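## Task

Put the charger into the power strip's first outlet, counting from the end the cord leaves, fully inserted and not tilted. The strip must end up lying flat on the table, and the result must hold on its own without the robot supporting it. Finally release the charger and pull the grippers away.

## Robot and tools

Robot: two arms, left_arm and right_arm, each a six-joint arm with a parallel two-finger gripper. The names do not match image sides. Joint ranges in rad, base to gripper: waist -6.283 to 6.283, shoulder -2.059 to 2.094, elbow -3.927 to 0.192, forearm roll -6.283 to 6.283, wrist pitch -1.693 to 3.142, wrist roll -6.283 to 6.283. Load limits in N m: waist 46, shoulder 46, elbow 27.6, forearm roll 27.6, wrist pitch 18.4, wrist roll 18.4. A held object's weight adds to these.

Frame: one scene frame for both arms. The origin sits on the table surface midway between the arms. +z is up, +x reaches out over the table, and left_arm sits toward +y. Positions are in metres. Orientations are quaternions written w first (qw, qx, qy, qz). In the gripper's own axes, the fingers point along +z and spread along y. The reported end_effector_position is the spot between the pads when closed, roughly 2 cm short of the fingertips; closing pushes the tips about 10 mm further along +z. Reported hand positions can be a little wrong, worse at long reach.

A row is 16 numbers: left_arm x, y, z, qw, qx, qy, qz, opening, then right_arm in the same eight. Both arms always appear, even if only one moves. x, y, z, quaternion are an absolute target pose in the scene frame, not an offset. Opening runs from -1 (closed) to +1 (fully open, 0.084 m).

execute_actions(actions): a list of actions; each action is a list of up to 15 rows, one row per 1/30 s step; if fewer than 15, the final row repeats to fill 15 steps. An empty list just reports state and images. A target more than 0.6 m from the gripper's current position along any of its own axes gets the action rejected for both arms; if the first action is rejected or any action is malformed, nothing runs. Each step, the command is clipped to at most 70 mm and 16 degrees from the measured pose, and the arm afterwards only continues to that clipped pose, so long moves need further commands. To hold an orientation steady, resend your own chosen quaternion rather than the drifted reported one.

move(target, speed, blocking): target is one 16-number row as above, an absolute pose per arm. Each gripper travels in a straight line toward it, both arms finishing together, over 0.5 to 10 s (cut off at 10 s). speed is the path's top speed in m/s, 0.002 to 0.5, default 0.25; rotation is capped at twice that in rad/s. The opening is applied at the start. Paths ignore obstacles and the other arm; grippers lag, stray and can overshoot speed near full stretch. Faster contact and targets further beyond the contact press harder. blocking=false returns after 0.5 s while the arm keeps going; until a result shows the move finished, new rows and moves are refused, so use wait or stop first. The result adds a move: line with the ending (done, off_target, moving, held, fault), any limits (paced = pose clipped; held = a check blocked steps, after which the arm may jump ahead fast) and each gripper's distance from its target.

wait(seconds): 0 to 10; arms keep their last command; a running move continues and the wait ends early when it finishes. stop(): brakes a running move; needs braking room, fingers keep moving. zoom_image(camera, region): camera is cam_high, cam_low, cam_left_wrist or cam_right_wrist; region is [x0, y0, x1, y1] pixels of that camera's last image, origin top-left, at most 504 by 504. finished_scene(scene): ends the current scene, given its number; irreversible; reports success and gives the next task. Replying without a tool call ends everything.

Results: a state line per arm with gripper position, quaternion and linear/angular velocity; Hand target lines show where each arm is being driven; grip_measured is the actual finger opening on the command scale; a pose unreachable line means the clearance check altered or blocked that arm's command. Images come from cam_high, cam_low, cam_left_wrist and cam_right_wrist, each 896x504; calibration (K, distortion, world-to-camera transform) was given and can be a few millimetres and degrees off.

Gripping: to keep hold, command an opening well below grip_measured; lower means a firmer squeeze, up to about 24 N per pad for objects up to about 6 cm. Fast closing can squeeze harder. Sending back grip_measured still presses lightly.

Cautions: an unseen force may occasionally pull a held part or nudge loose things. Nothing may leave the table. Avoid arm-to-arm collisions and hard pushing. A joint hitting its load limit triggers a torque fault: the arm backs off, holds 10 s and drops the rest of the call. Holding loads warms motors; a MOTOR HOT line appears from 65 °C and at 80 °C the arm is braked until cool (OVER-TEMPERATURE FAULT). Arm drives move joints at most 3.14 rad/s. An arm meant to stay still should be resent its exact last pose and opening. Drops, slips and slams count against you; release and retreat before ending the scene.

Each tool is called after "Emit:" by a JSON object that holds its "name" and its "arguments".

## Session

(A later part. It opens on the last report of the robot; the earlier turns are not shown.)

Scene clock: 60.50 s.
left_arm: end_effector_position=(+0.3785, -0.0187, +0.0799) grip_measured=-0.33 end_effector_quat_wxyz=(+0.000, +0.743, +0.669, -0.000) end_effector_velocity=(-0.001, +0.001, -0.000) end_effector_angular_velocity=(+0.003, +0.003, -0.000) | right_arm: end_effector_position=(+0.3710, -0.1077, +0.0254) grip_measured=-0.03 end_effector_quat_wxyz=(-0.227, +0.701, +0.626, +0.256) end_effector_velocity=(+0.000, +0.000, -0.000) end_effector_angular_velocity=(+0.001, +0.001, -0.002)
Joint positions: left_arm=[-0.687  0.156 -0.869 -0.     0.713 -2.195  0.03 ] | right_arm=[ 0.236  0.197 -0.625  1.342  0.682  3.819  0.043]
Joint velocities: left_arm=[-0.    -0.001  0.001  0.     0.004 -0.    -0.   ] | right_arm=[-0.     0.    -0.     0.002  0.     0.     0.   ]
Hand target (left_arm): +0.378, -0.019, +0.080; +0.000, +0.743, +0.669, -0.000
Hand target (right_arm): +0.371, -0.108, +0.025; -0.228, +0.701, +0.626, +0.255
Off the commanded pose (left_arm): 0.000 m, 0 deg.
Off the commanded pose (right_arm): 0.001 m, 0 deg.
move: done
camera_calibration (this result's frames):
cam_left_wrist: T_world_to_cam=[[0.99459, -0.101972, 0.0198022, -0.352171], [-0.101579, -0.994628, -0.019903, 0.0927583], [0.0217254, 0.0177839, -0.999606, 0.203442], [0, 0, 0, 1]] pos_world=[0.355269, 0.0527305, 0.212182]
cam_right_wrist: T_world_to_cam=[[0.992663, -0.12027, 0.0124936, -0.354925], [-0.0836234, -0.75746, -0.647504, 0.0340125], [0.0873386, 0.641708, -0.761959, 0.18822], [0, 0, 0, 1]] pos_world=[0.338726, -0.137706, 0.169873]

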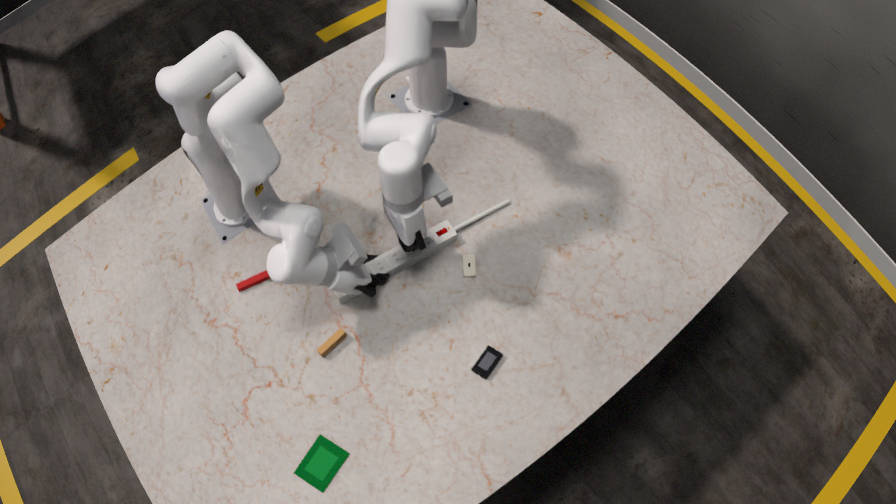

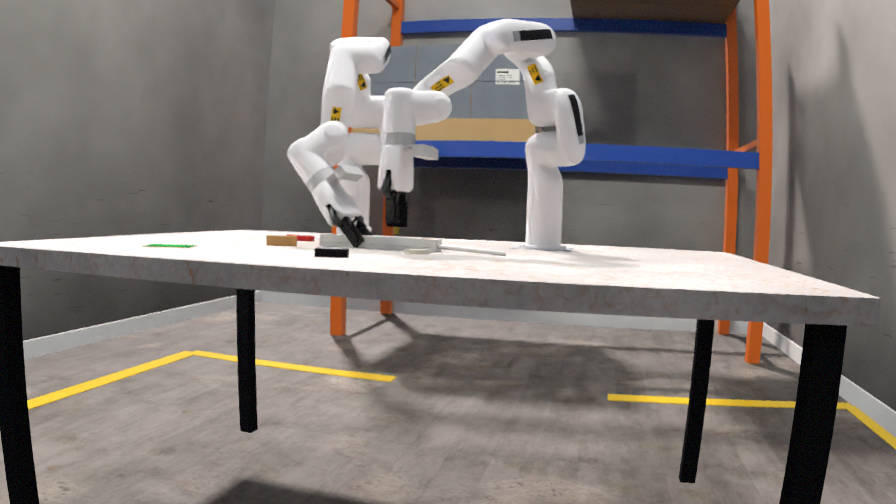

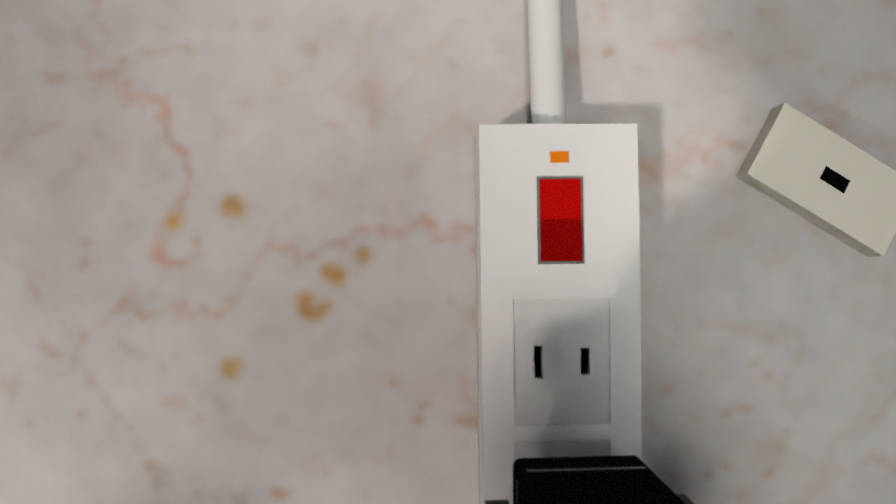

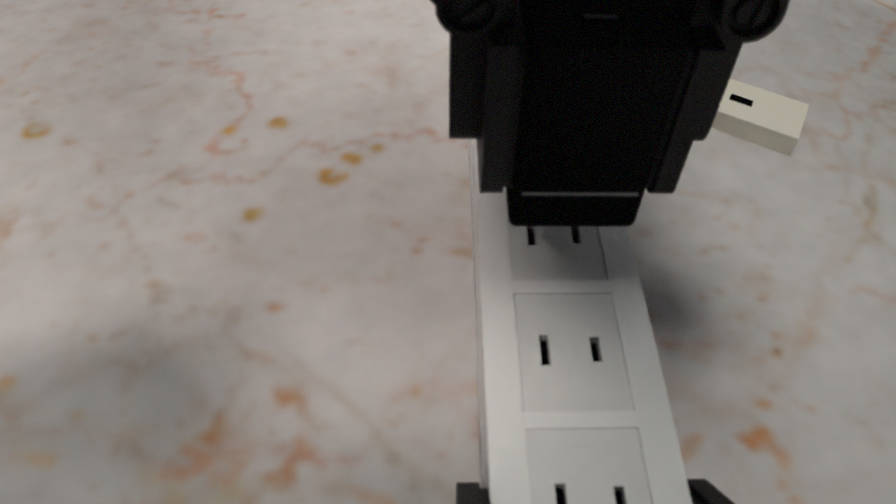

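Emit:
{"name": "move", "arguments": {"target": [0.3830,0.0196,0.080,0,0.7431,0.6691,0,-1,0.3705,-0.1078,0.025,-0.2277,0.7011,0.6257,0.2552,-1], "speed": 0.05}}

Emit:
{"name": "wait", "arguments": {"seconds": 0.5}}

Emit:
{"name": "zoom_image", "arguments": {"camera": "cam_left_wrist", "region": [450,254,700,504]}}

Emit:
{"name": "zoom_image", "arguments": {"camera": "cam_right_wrist", "region": [460,60,660,260]}}

Scene clock: 72.33 s.
left_arm: end_effector_position=(+0.3828, +0.0194, +0.0801) grip_measured=-0.33 end_effector_quat_wxyz=(+0.000, +0.743, +0.669, -0.000) end_effector_velocity=(+0.000, +0.002, -0.000) end_effector_angular_velocity=(+0.001, +0.000, +0.000) | right_arm: end_effector_position=(+0.3706, -0.1078, +0.0250) grip_measured=-0.03 end_effector_quat_wxyz=(-0.228, +0.701, +0.626, +0.255) end_effector_velocity=(-0.000, -0.000, +0.000) end_effector_angular_velocity=(+0.000, -0.000, -0.000)
Joint positions: left_arm=[-0.615  0.094 -0.789 -0.     0.694 -2.123  0.03 ] | right_arm=[ 0.236  0.198 -0.624  1.342  0.681  3.819  0.043]
Joint velocities: left_arm=[ 0.003 -0.002  0.003  0.001 -0.001  0.002  0.   ] | right_arm=[-0.    -0.001  0.001  0.     0.    -0.    -0.   ]
Hand target (left_arm): +0.383, +0.020, +0.080; +0.000, +0.743, +0.669, -0.000
Hand target (right_arm): +0.371, -0.108, +0.025; -0.228, +0.701, +0.626, +0.255
Off the commanded pose (left_arm): 0.000 m, 0 deg.
Off the commanded pose (right_arm): 0.000 m, 0 deg.
move: done
camera_calibration (this result's frames):
cam_left_wrist: T_world_to_cam=[[0.994594, -0.101933, 0.0198195, -0.352636], [-0.101543, -0.994635, -0.0197743, 0.131073], [0.0217289, 0.0176548, -0.999608, 0.202865], [0, 0, 0, 1]] pos_world=[0.359631, 0.0908425, 0.212366]
cam_right_wrist: T_world_to_cam=[[0.992701, -0.120048, 0.0115445, -0.354467], [-0.0840975, -0.75766, -0.647209, 0.0338483], [0.0864427, 0.641514, -0.762225, 0.18832], [0, 0, 0, 1]] pos_world=[0.338447, -0.137717, 0.169541]

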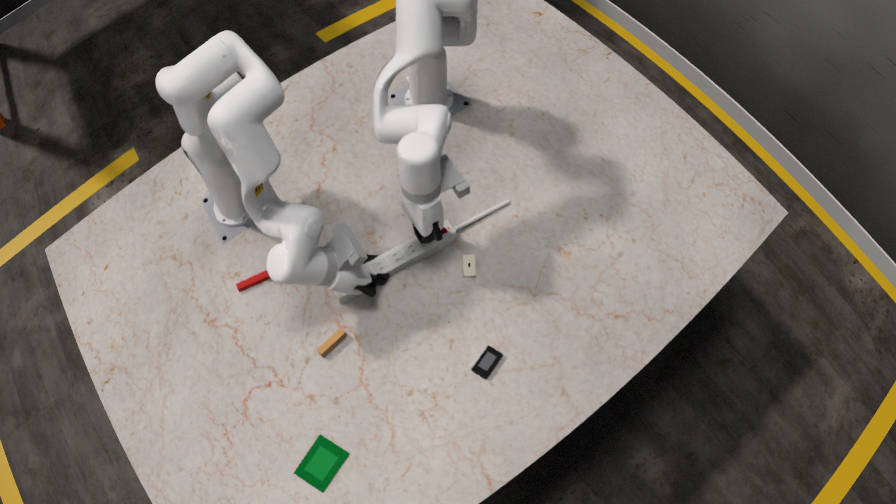

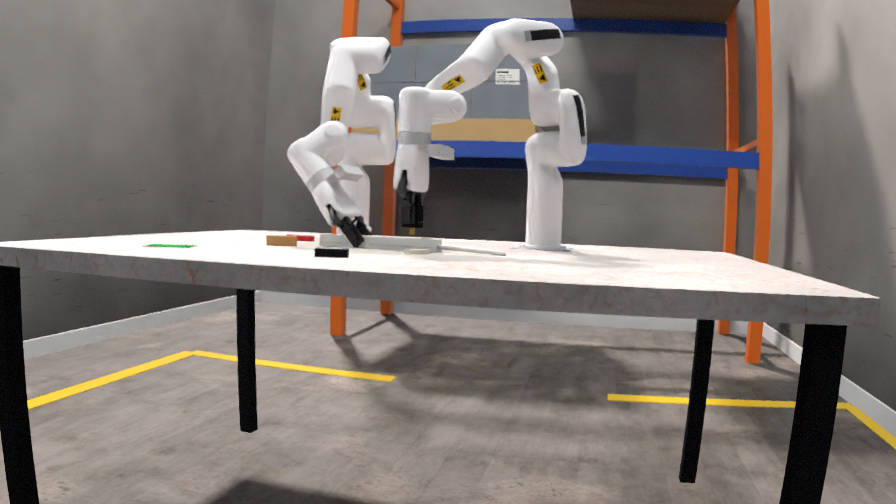

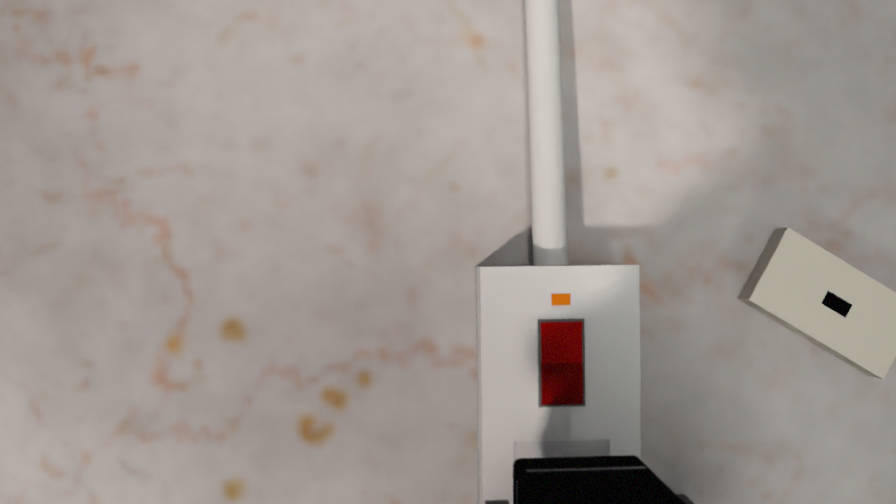

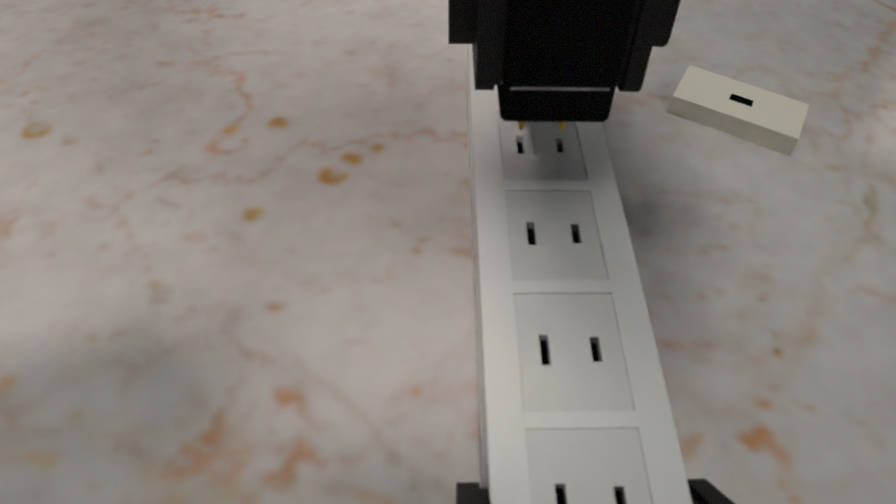

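Scene clock: 72.83 s.
left_arm: end_effector_position=(+0.3828, +0.0195, +0.0801) grip_measured=-0.33 end_effector_quat_wxyz=(+0.000, +0.743, +0.669, -0.000) end_effector_velocity=(+0.000, -0.000, +0.000) end_effector_angular_velocity=(+0.000, -0.000, -0.001) | right_arm: end_effector_position=(+0.3705, -0.1078, +0.0250) grip_measured=-0.03 end_effector_quat_wxyz=(-0.228, +0.701, +0.626, +0.255) end_effector_velocity=(+0.000, +0.000, +0.001) end_effector_angular_velocity=(+0.001, -0.001, +0.001)
Joint positions: left_arm=[-0.614  0.094 -0.788 -0.     0.694 -2.123  0.03 ] | right_arm=[ 0.236  0.198 -0.624  1.342  0.681  3.819  0.043]
Joint velocities: left_arm=[-0. -0. -0.  0.  0.  0. -0.] | right_arm=[-0.    -0.001 -0.    -0.001  0.001 -0.     0.   ]
Hand target (left_arm): +0.383, +0.020, +0.080; +0.000, +0.743, +0.669, -0.000
Hand target (right_arm): +0.371, -0.108, +0.025; -0.228, +0.701, +0.626, +0.255
Off the commanded pose (left_arm): 0.000 m, 0 deg.
Off the commanded pose (right_arm): 0.000 m, 0 deg.
wait: 0.50 s; at rest by 0.17 s
camera_calibration (this result's frames):
cam_left_wrist: T_world_to_cam=[[0.994603, -0.10185, 0.0197769, -0.352632], [-0.101461, -0.994643, -0.019785, 0.131207], [0.0216861, 0.0176717, -0.999609, 0.202871], [0, 0, 0, 1]] pos_world=[0.359642, 0.0910034, 0.212361]
cam_right_wrist: T_world_to_cam=[[0.992702, -0.120043, 0.0115145, -0.354453], [-0.0841137, -0.757663, -0.647203, 0.0338456], [0.0864163, 0.641511, -0.762231, 0.188324], [0, 0, 0, 1]] pos_world=[0.338439, -0.137718, 0.169533]

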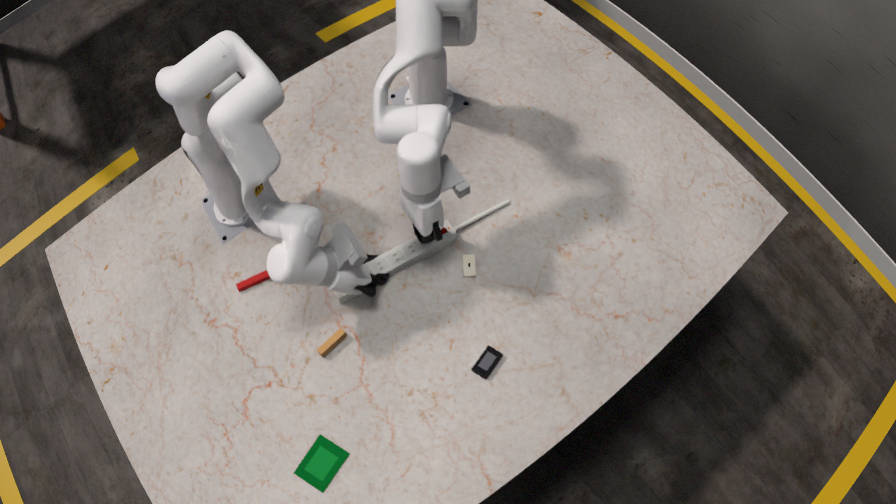

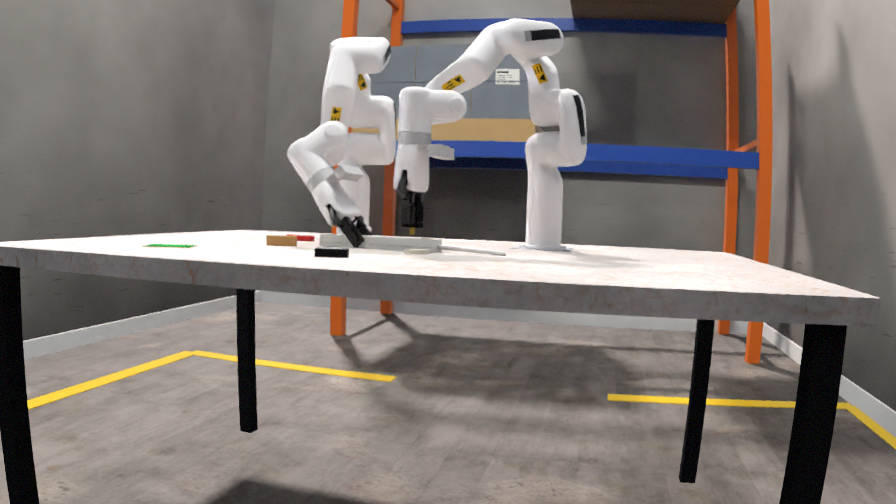

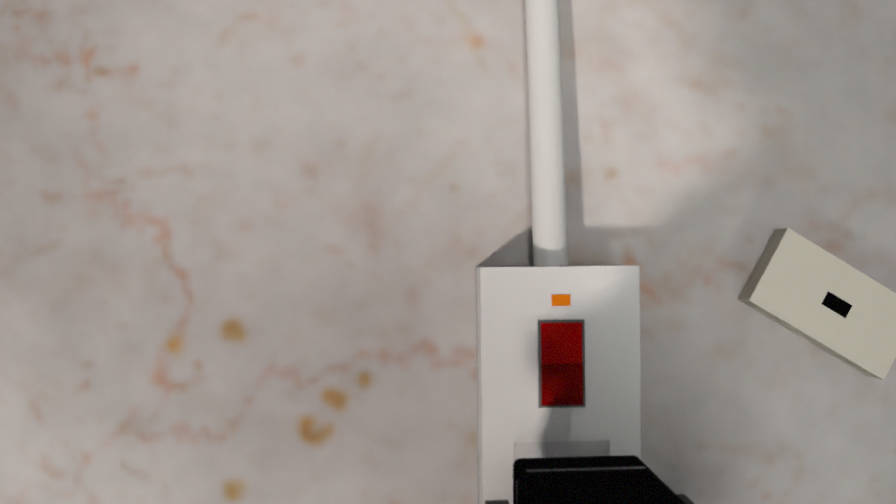

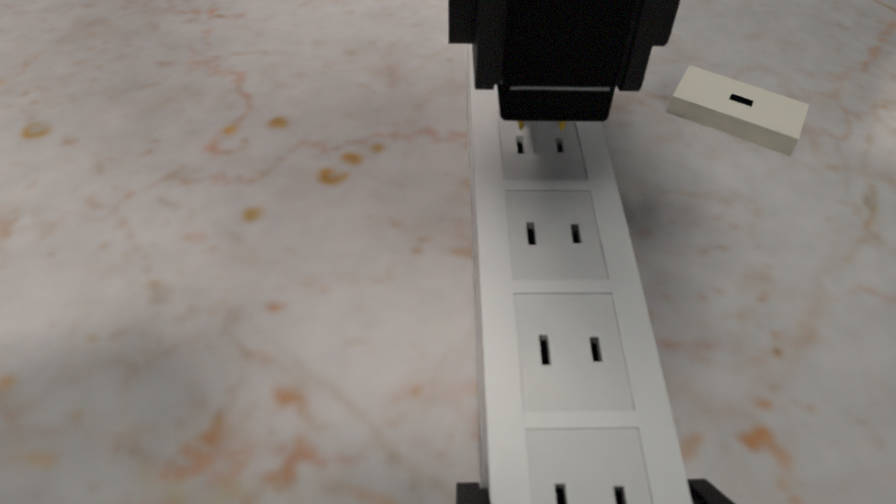

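Region (450, 254, 700, 504) of cam_left_wrist's 896x504 image, scaled by 2.016, with more detail than that image has.

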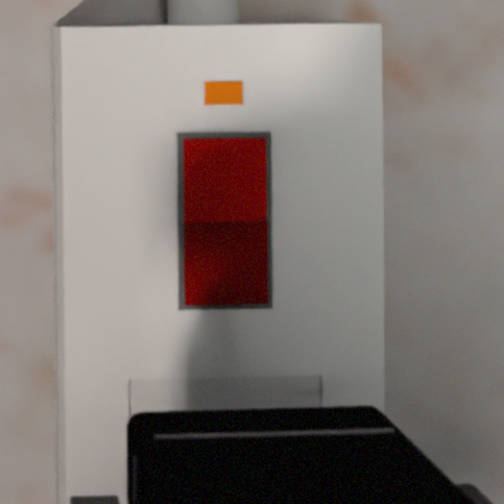

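Region (460, 60, 660, 260) of cam_right_wrist's 896x504 image, scaled by 2.520, with more detail than that image has.

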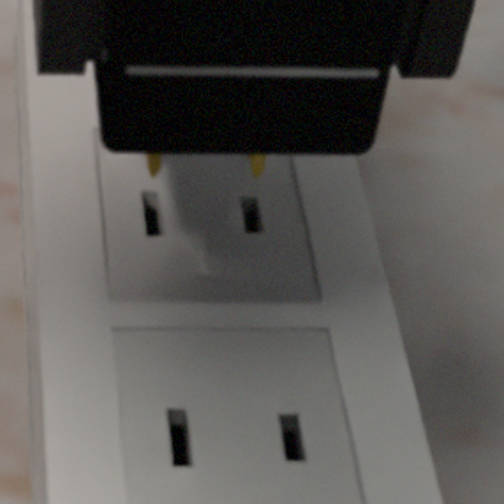

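Emit:
{"name": "move", "arguments": {"target": [0.3836,0.0195,0.0745,0,0.7431,0.6691,0,-1,0.3705,-0.1078,0.025,-0.2277,0.7011,0.6257,0.2552,-1], "speed": 0.01}}

Emit:
{"name": "zoom_image", "arguments": {"camera": "cam_right_wrist", "region": [490,100,610,180]}}

Scene clock: 77.53 s.
left_arm: end_effector_position=(+0.3836, +0.0195, +0.0746) grip_measured=-0.33 end_effector_quat_wxyz=(-0.000, +0.743, +0.669, +0.000) end_effector_velocity=(+0.001, -0.000, -0.000) end_effector_angular_velocity=(-0.002, -0.002, +0.002) | right_arm: end_effector_position=(+0.3705, -0.1078, +0.0250) grip_measured=-0.03 end_effector_quat_wxyz=(-0.228, +0.701, +0.626, +0.255) end_effector_velocity=(+0.000, -0.001, -0.000) end_effector_angular_velocity=(-0.001, +0.001, -0.003)
Joint positions: left_arm=[-0.613  0.109 -0.787  0.     0.679 -2.122  0.03 ] | right_arm=[ 0.236  0.198 -0.624  1.342  0.682  3.819  0.043]
Joint velocities: left_arm=[ 0.001  0.001 -0.001 -0.001 -0.003  0.    -0.   ] | right_arm=[-0.001 -0.     0.001  0.001 -0.001  0.001  0.   ]
Hand target (left_arm): +0.384, +0.020, +0.075; -0.000, +0.743, +0.669, +0.000
Hand target (right_arm): +0.371, -0.108, +0.025; -0.228, +0.701, +0.626, +0.255
Off the commanded pose (left_arm): 0.000 m, 0 deg.
Off the commanded pose (right_arm): 0.000 m, 0 deg.
move: done
camera_calibration (this result's frames):
cam_left_wrist: T_world_to_cam=[[0.994603, -0.101849, 0.0197825, -0.353243], [-0.101454, -0.994638, -0.0200786, 0.131175], [0.0217214, 0.0179632, -0.999603, 0.19733], [0, 0, 0, 1]] pos_world=[0.360359, 0.0909493, 0.206873]
cam_right_wrist: T_world_to_cam=[[0.992704, -0.12003, 0.0114428, -0.354418], [-0.0841521, -0.757673, -0.647186, 0.0338384], [0.0863519, 0.641501, -0.762246, 0.188335], [0, 0, 0, 1]] pos_world=[0.338417, -0.13772, 0.169513]

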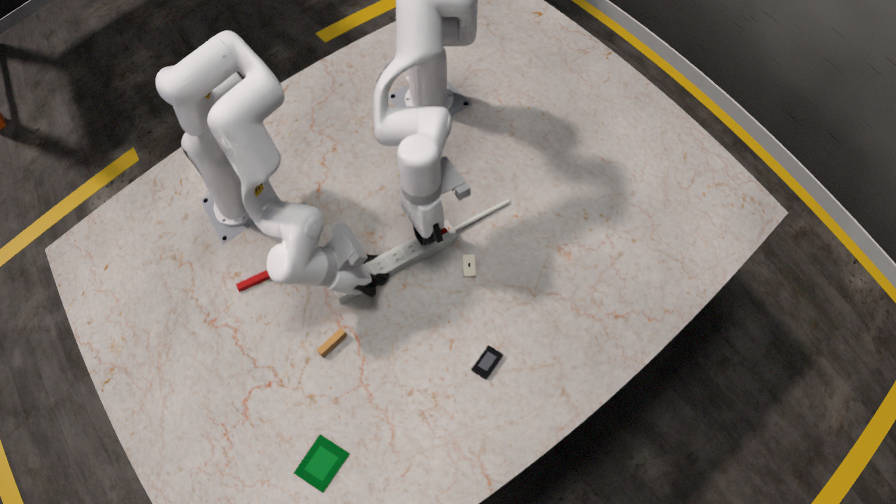

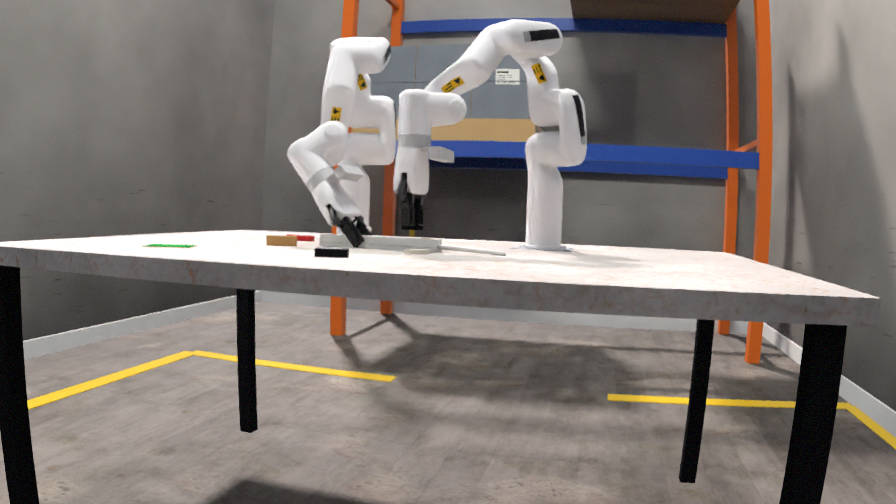

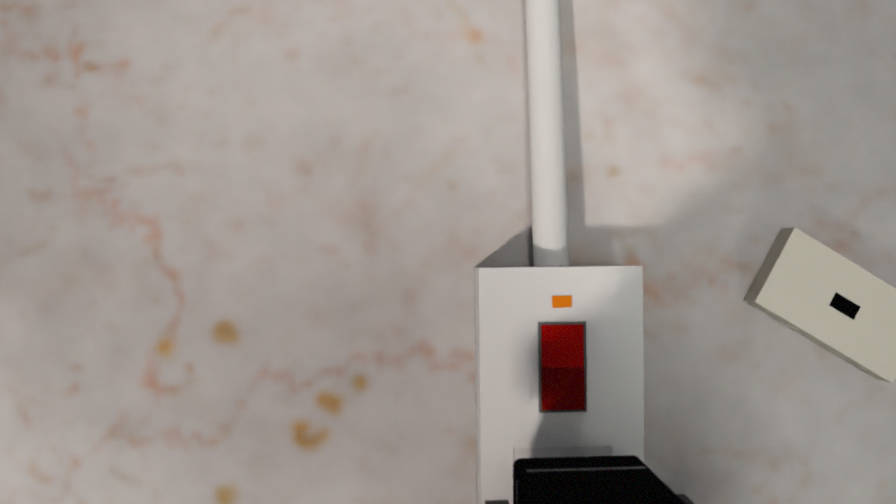

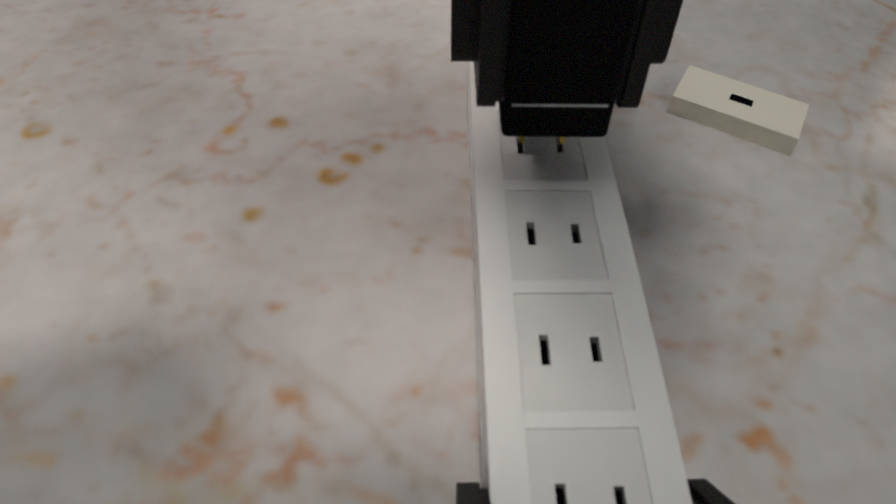

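Region (490, 100, 610, 180) of cam_right_wrist's 896x504 image, scaled by 4.200, with more detail than that image has.

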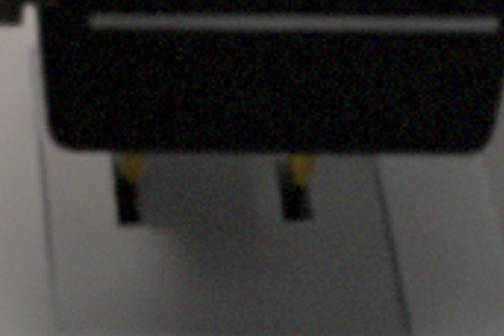

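Emit:
{"name": "move", "arguments": {"target": [0.3835,0.0195,0.067,0,0.7431,0.6691,0,-1,0.3705,-0.1078,0.025,-0.2277,0.7011,0.6257,0.2552,-1], "speed": 0.01}}

Emit:
{"name": "zoom_image", "arguments": {"camera": "cam_low", "region": [360,190,460,260]}}

Scene clock: 82.77 s.
left_arm: end_effector_position=(+0.3835, +0.0195, +0.0671) grip_measured=-0.33 end_effector_quat_wxyz=(-0.000, +0.743, +0.669, +0.000) end_effector_velocity=(+0.001, -0.001, +0.000) end_effector_angular_velocity=(-0.003, -0.002, +0.004) | right_arm: end_effector_position=(+0.3705, -0.1078, +0.0250) grip_measured=-0.03 end_effector_quat_wxyz=(-0.228, +0.701, +0.626, +0.255) end_effector_velocity=(-0.000, -0.000, -0.000) end_effector_angular_velocity=(-0.001, +0.001, +0.001)
Joint positions: left_arm=[-0.613  0.126 -0.782  0.     0.657 -2.122  0.03 ] | right_arm=[ 0.236  0.198 -0.624  1.342  0.682  3.819  0.043]
Joint velocities: left_arm=[ 0.001  0.001 -0.001 -0.003 -0.003 -0.     0.   ] | right_arm=[-0.     0.001  0.    -0.001 -0.     0.    -0.   ]
Hand target (left_arm): +0.383, +0.020, +0.067; -0.000, +0.743, +0.669, +0.000
Hand target (right_arm): +0.371, -0.108, +0.025; -0.228, +0.701, +0.626, +0.255
Off the commanded pose (left_arm): 0.000 m, 0 deg.
Off the commanded pose (right_arm): 0.000 m, 0 deg.
move: done
camera_calibration (this result's frames):
cam_left_wrist: T_world_to_cam=[[0.994604, -0.101842, 0.019795, -0.353004], [-0.101446, -0.994638, -0.0200929, 0.131018], [0.0217352, 0.0179764, -0.999602, 0.189837], [0, 0, 0, 1]] pos_world=[0.360264, 0.0909524, 0.199381]
cam_right_wrist: T_world_to_cam=[[0.992705, -0.120029, 0.0114355, -0.354414], [-0.0841556, -0.757673, -0.647186, 0.0338378], [0.0863451, 0.641502, -0.762247, 0.188337], [0, 0, 0, 1]] pos_world=[0.338414, -0.137721, 0.169512]

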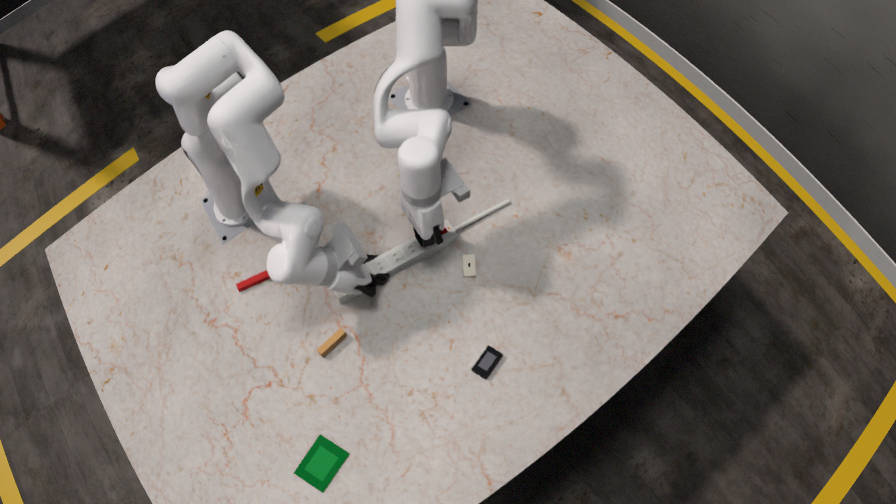

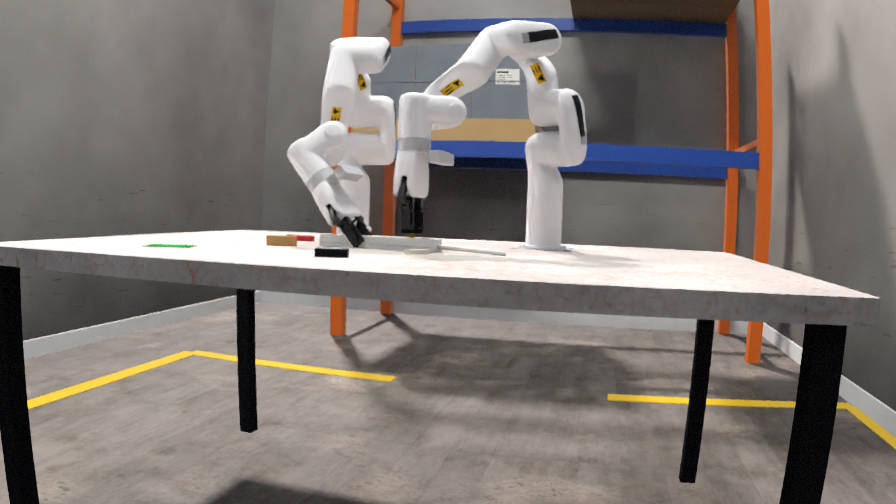

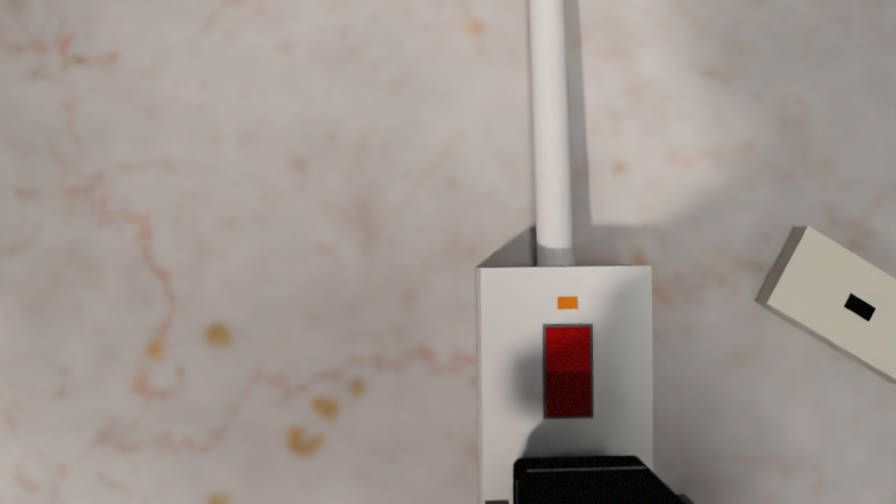

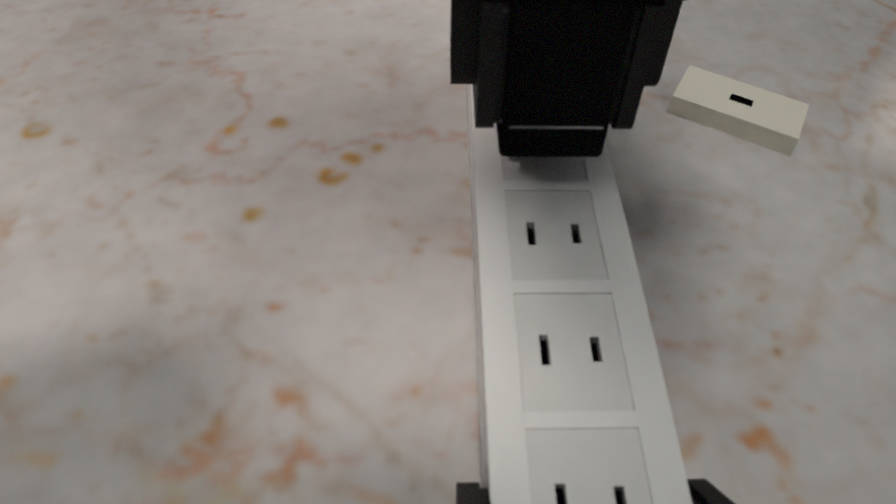

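Region (360, 190, 460, 260) of cam_low's 896x504 image, scaled by 5.040, with more detail than that image has; it fills the top 353 rows of this view, and the rest is white.

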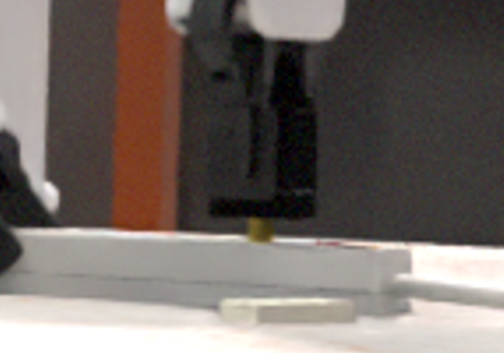

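Emit:
{"name": "move", "arguments": {"target": [0.3835,0.0195,0.054,0,0.7431,0.6691,0,-1,0.3705,-0.1078,0.025,-0.2277,0.7011,0.6257,0.2552,-1], "speed": 0.012}}

Emit:
{"name": "zoom_image", "arguments": {"camera": "cam_low", "region": [360,190,460,260]}}

Scene clock: 88.80 s.
left_arm: end_effector_position=(+0.3839, +0.0192, +0.0552) grip_measured=-0.33 end_effector_quat_wxyz=(+0.001, +0.743, +0.669, +0.000) end_effector_velocity=(-0.000, +0.000, -0.001) end_effector_angular_velocity=(-0.000, +0.000, +0.001) | right_arm: end_effector_position=(+0.3706, -0.1078, +0.0250) grip_measured=-0.03 end_effector_quat_wxyz=(-0.228, +0.701, +0.626, +0.255) end_effector_velocity=(-0.001, +0.000, -0.000) end_effector_angular_velocity=(+0.001, +0.002, +0.001)
Joint positions: left_arm=[-0.614  0.155 -0.777  0.     0.62  -2.123  0.03 ] | right_arm=[ 0.236  0.198 -0.625  1.342  0.681  3.819  0.043]
Joint velocities: left_arm=[ 0.     0.001  0.001 -0.001 -0.003  0.    -0.   ] | right_arm=[ 0.     0.001  0.001  0.001  0.001 -0.    -0.   ]
Hand target (left_arm): +0.383, +0.020, +0.054; -0.000, +0.743, +0.669, +0.000
Hand target (right_arm): +0.371, -0.108, +0.025; -0.228, +0.701, +0.626, +0.255
Off the commanded pose (left_arm): 0.001 m, 0 deg.
Off the commanded pose (right_arm): 0.000 m, 0 deg.
move: done
camera_calibration (this result's frames):
cam_left_wrist: T_world_to_cam=[[0.994569, -0.101836, 0.0214793, -0.353352], [-0.101434, -0.99466, -0.0190366, 0.130381], [0.0233032, 0.0167545, -0.999588, 0.177419], [0, 0, 0, 1]] pos_world=[0.360524, 0.0907286, 0.187418]
cam_right_wrist: T_world_to_cam=[[0.992688, -0.120168, 0.0114119, -0.354485], [-0.0842823, -0.757697, -0.647141, 0.033869], [0.0864125, 0.641447, -0.762285, 0.188271], [0, 0, 0, 1]] pos_world=[0.338479, -0.137701, 0.169479]

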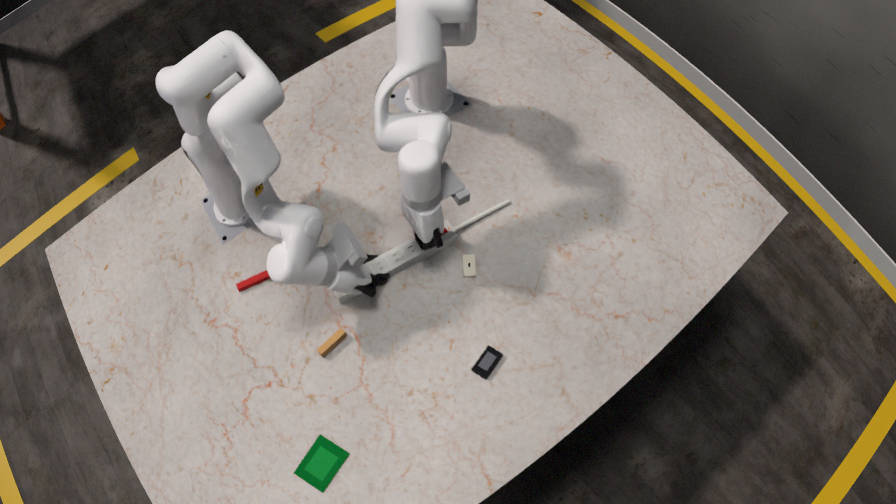

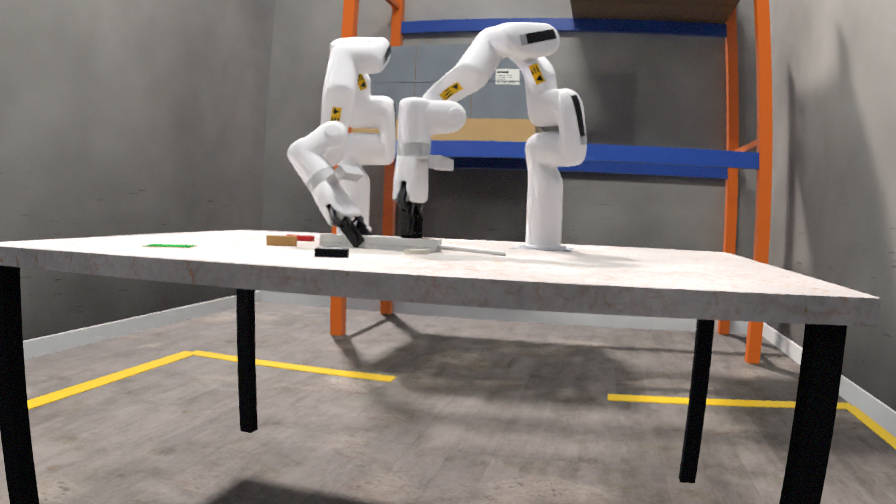

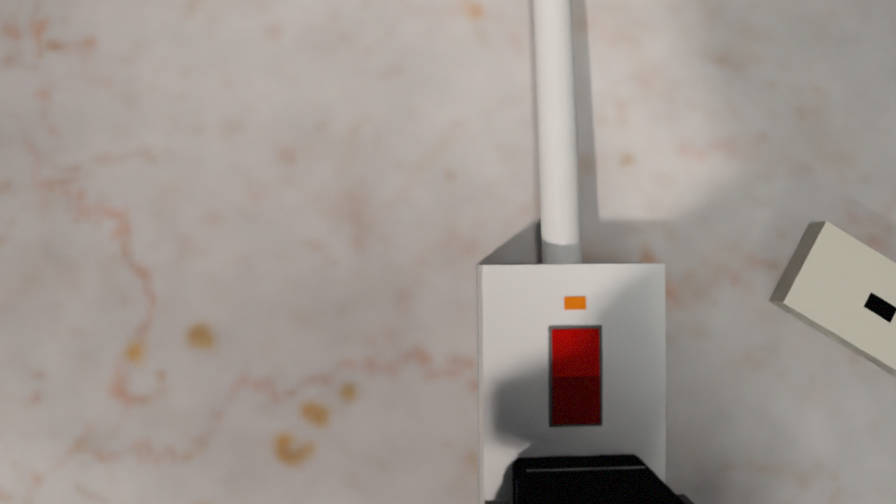

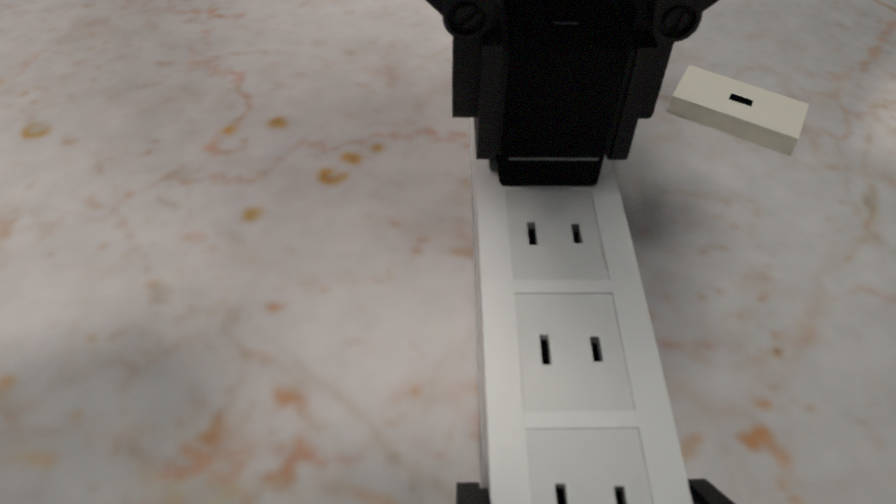

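Region (360, 190, 460, 260) of cam_low's 896x504 image, scaled by 5.040, with more detail than that image has; it fills the top 353 rows of this view, and the rest is white.

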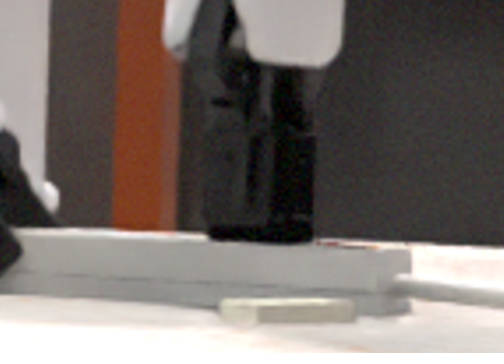

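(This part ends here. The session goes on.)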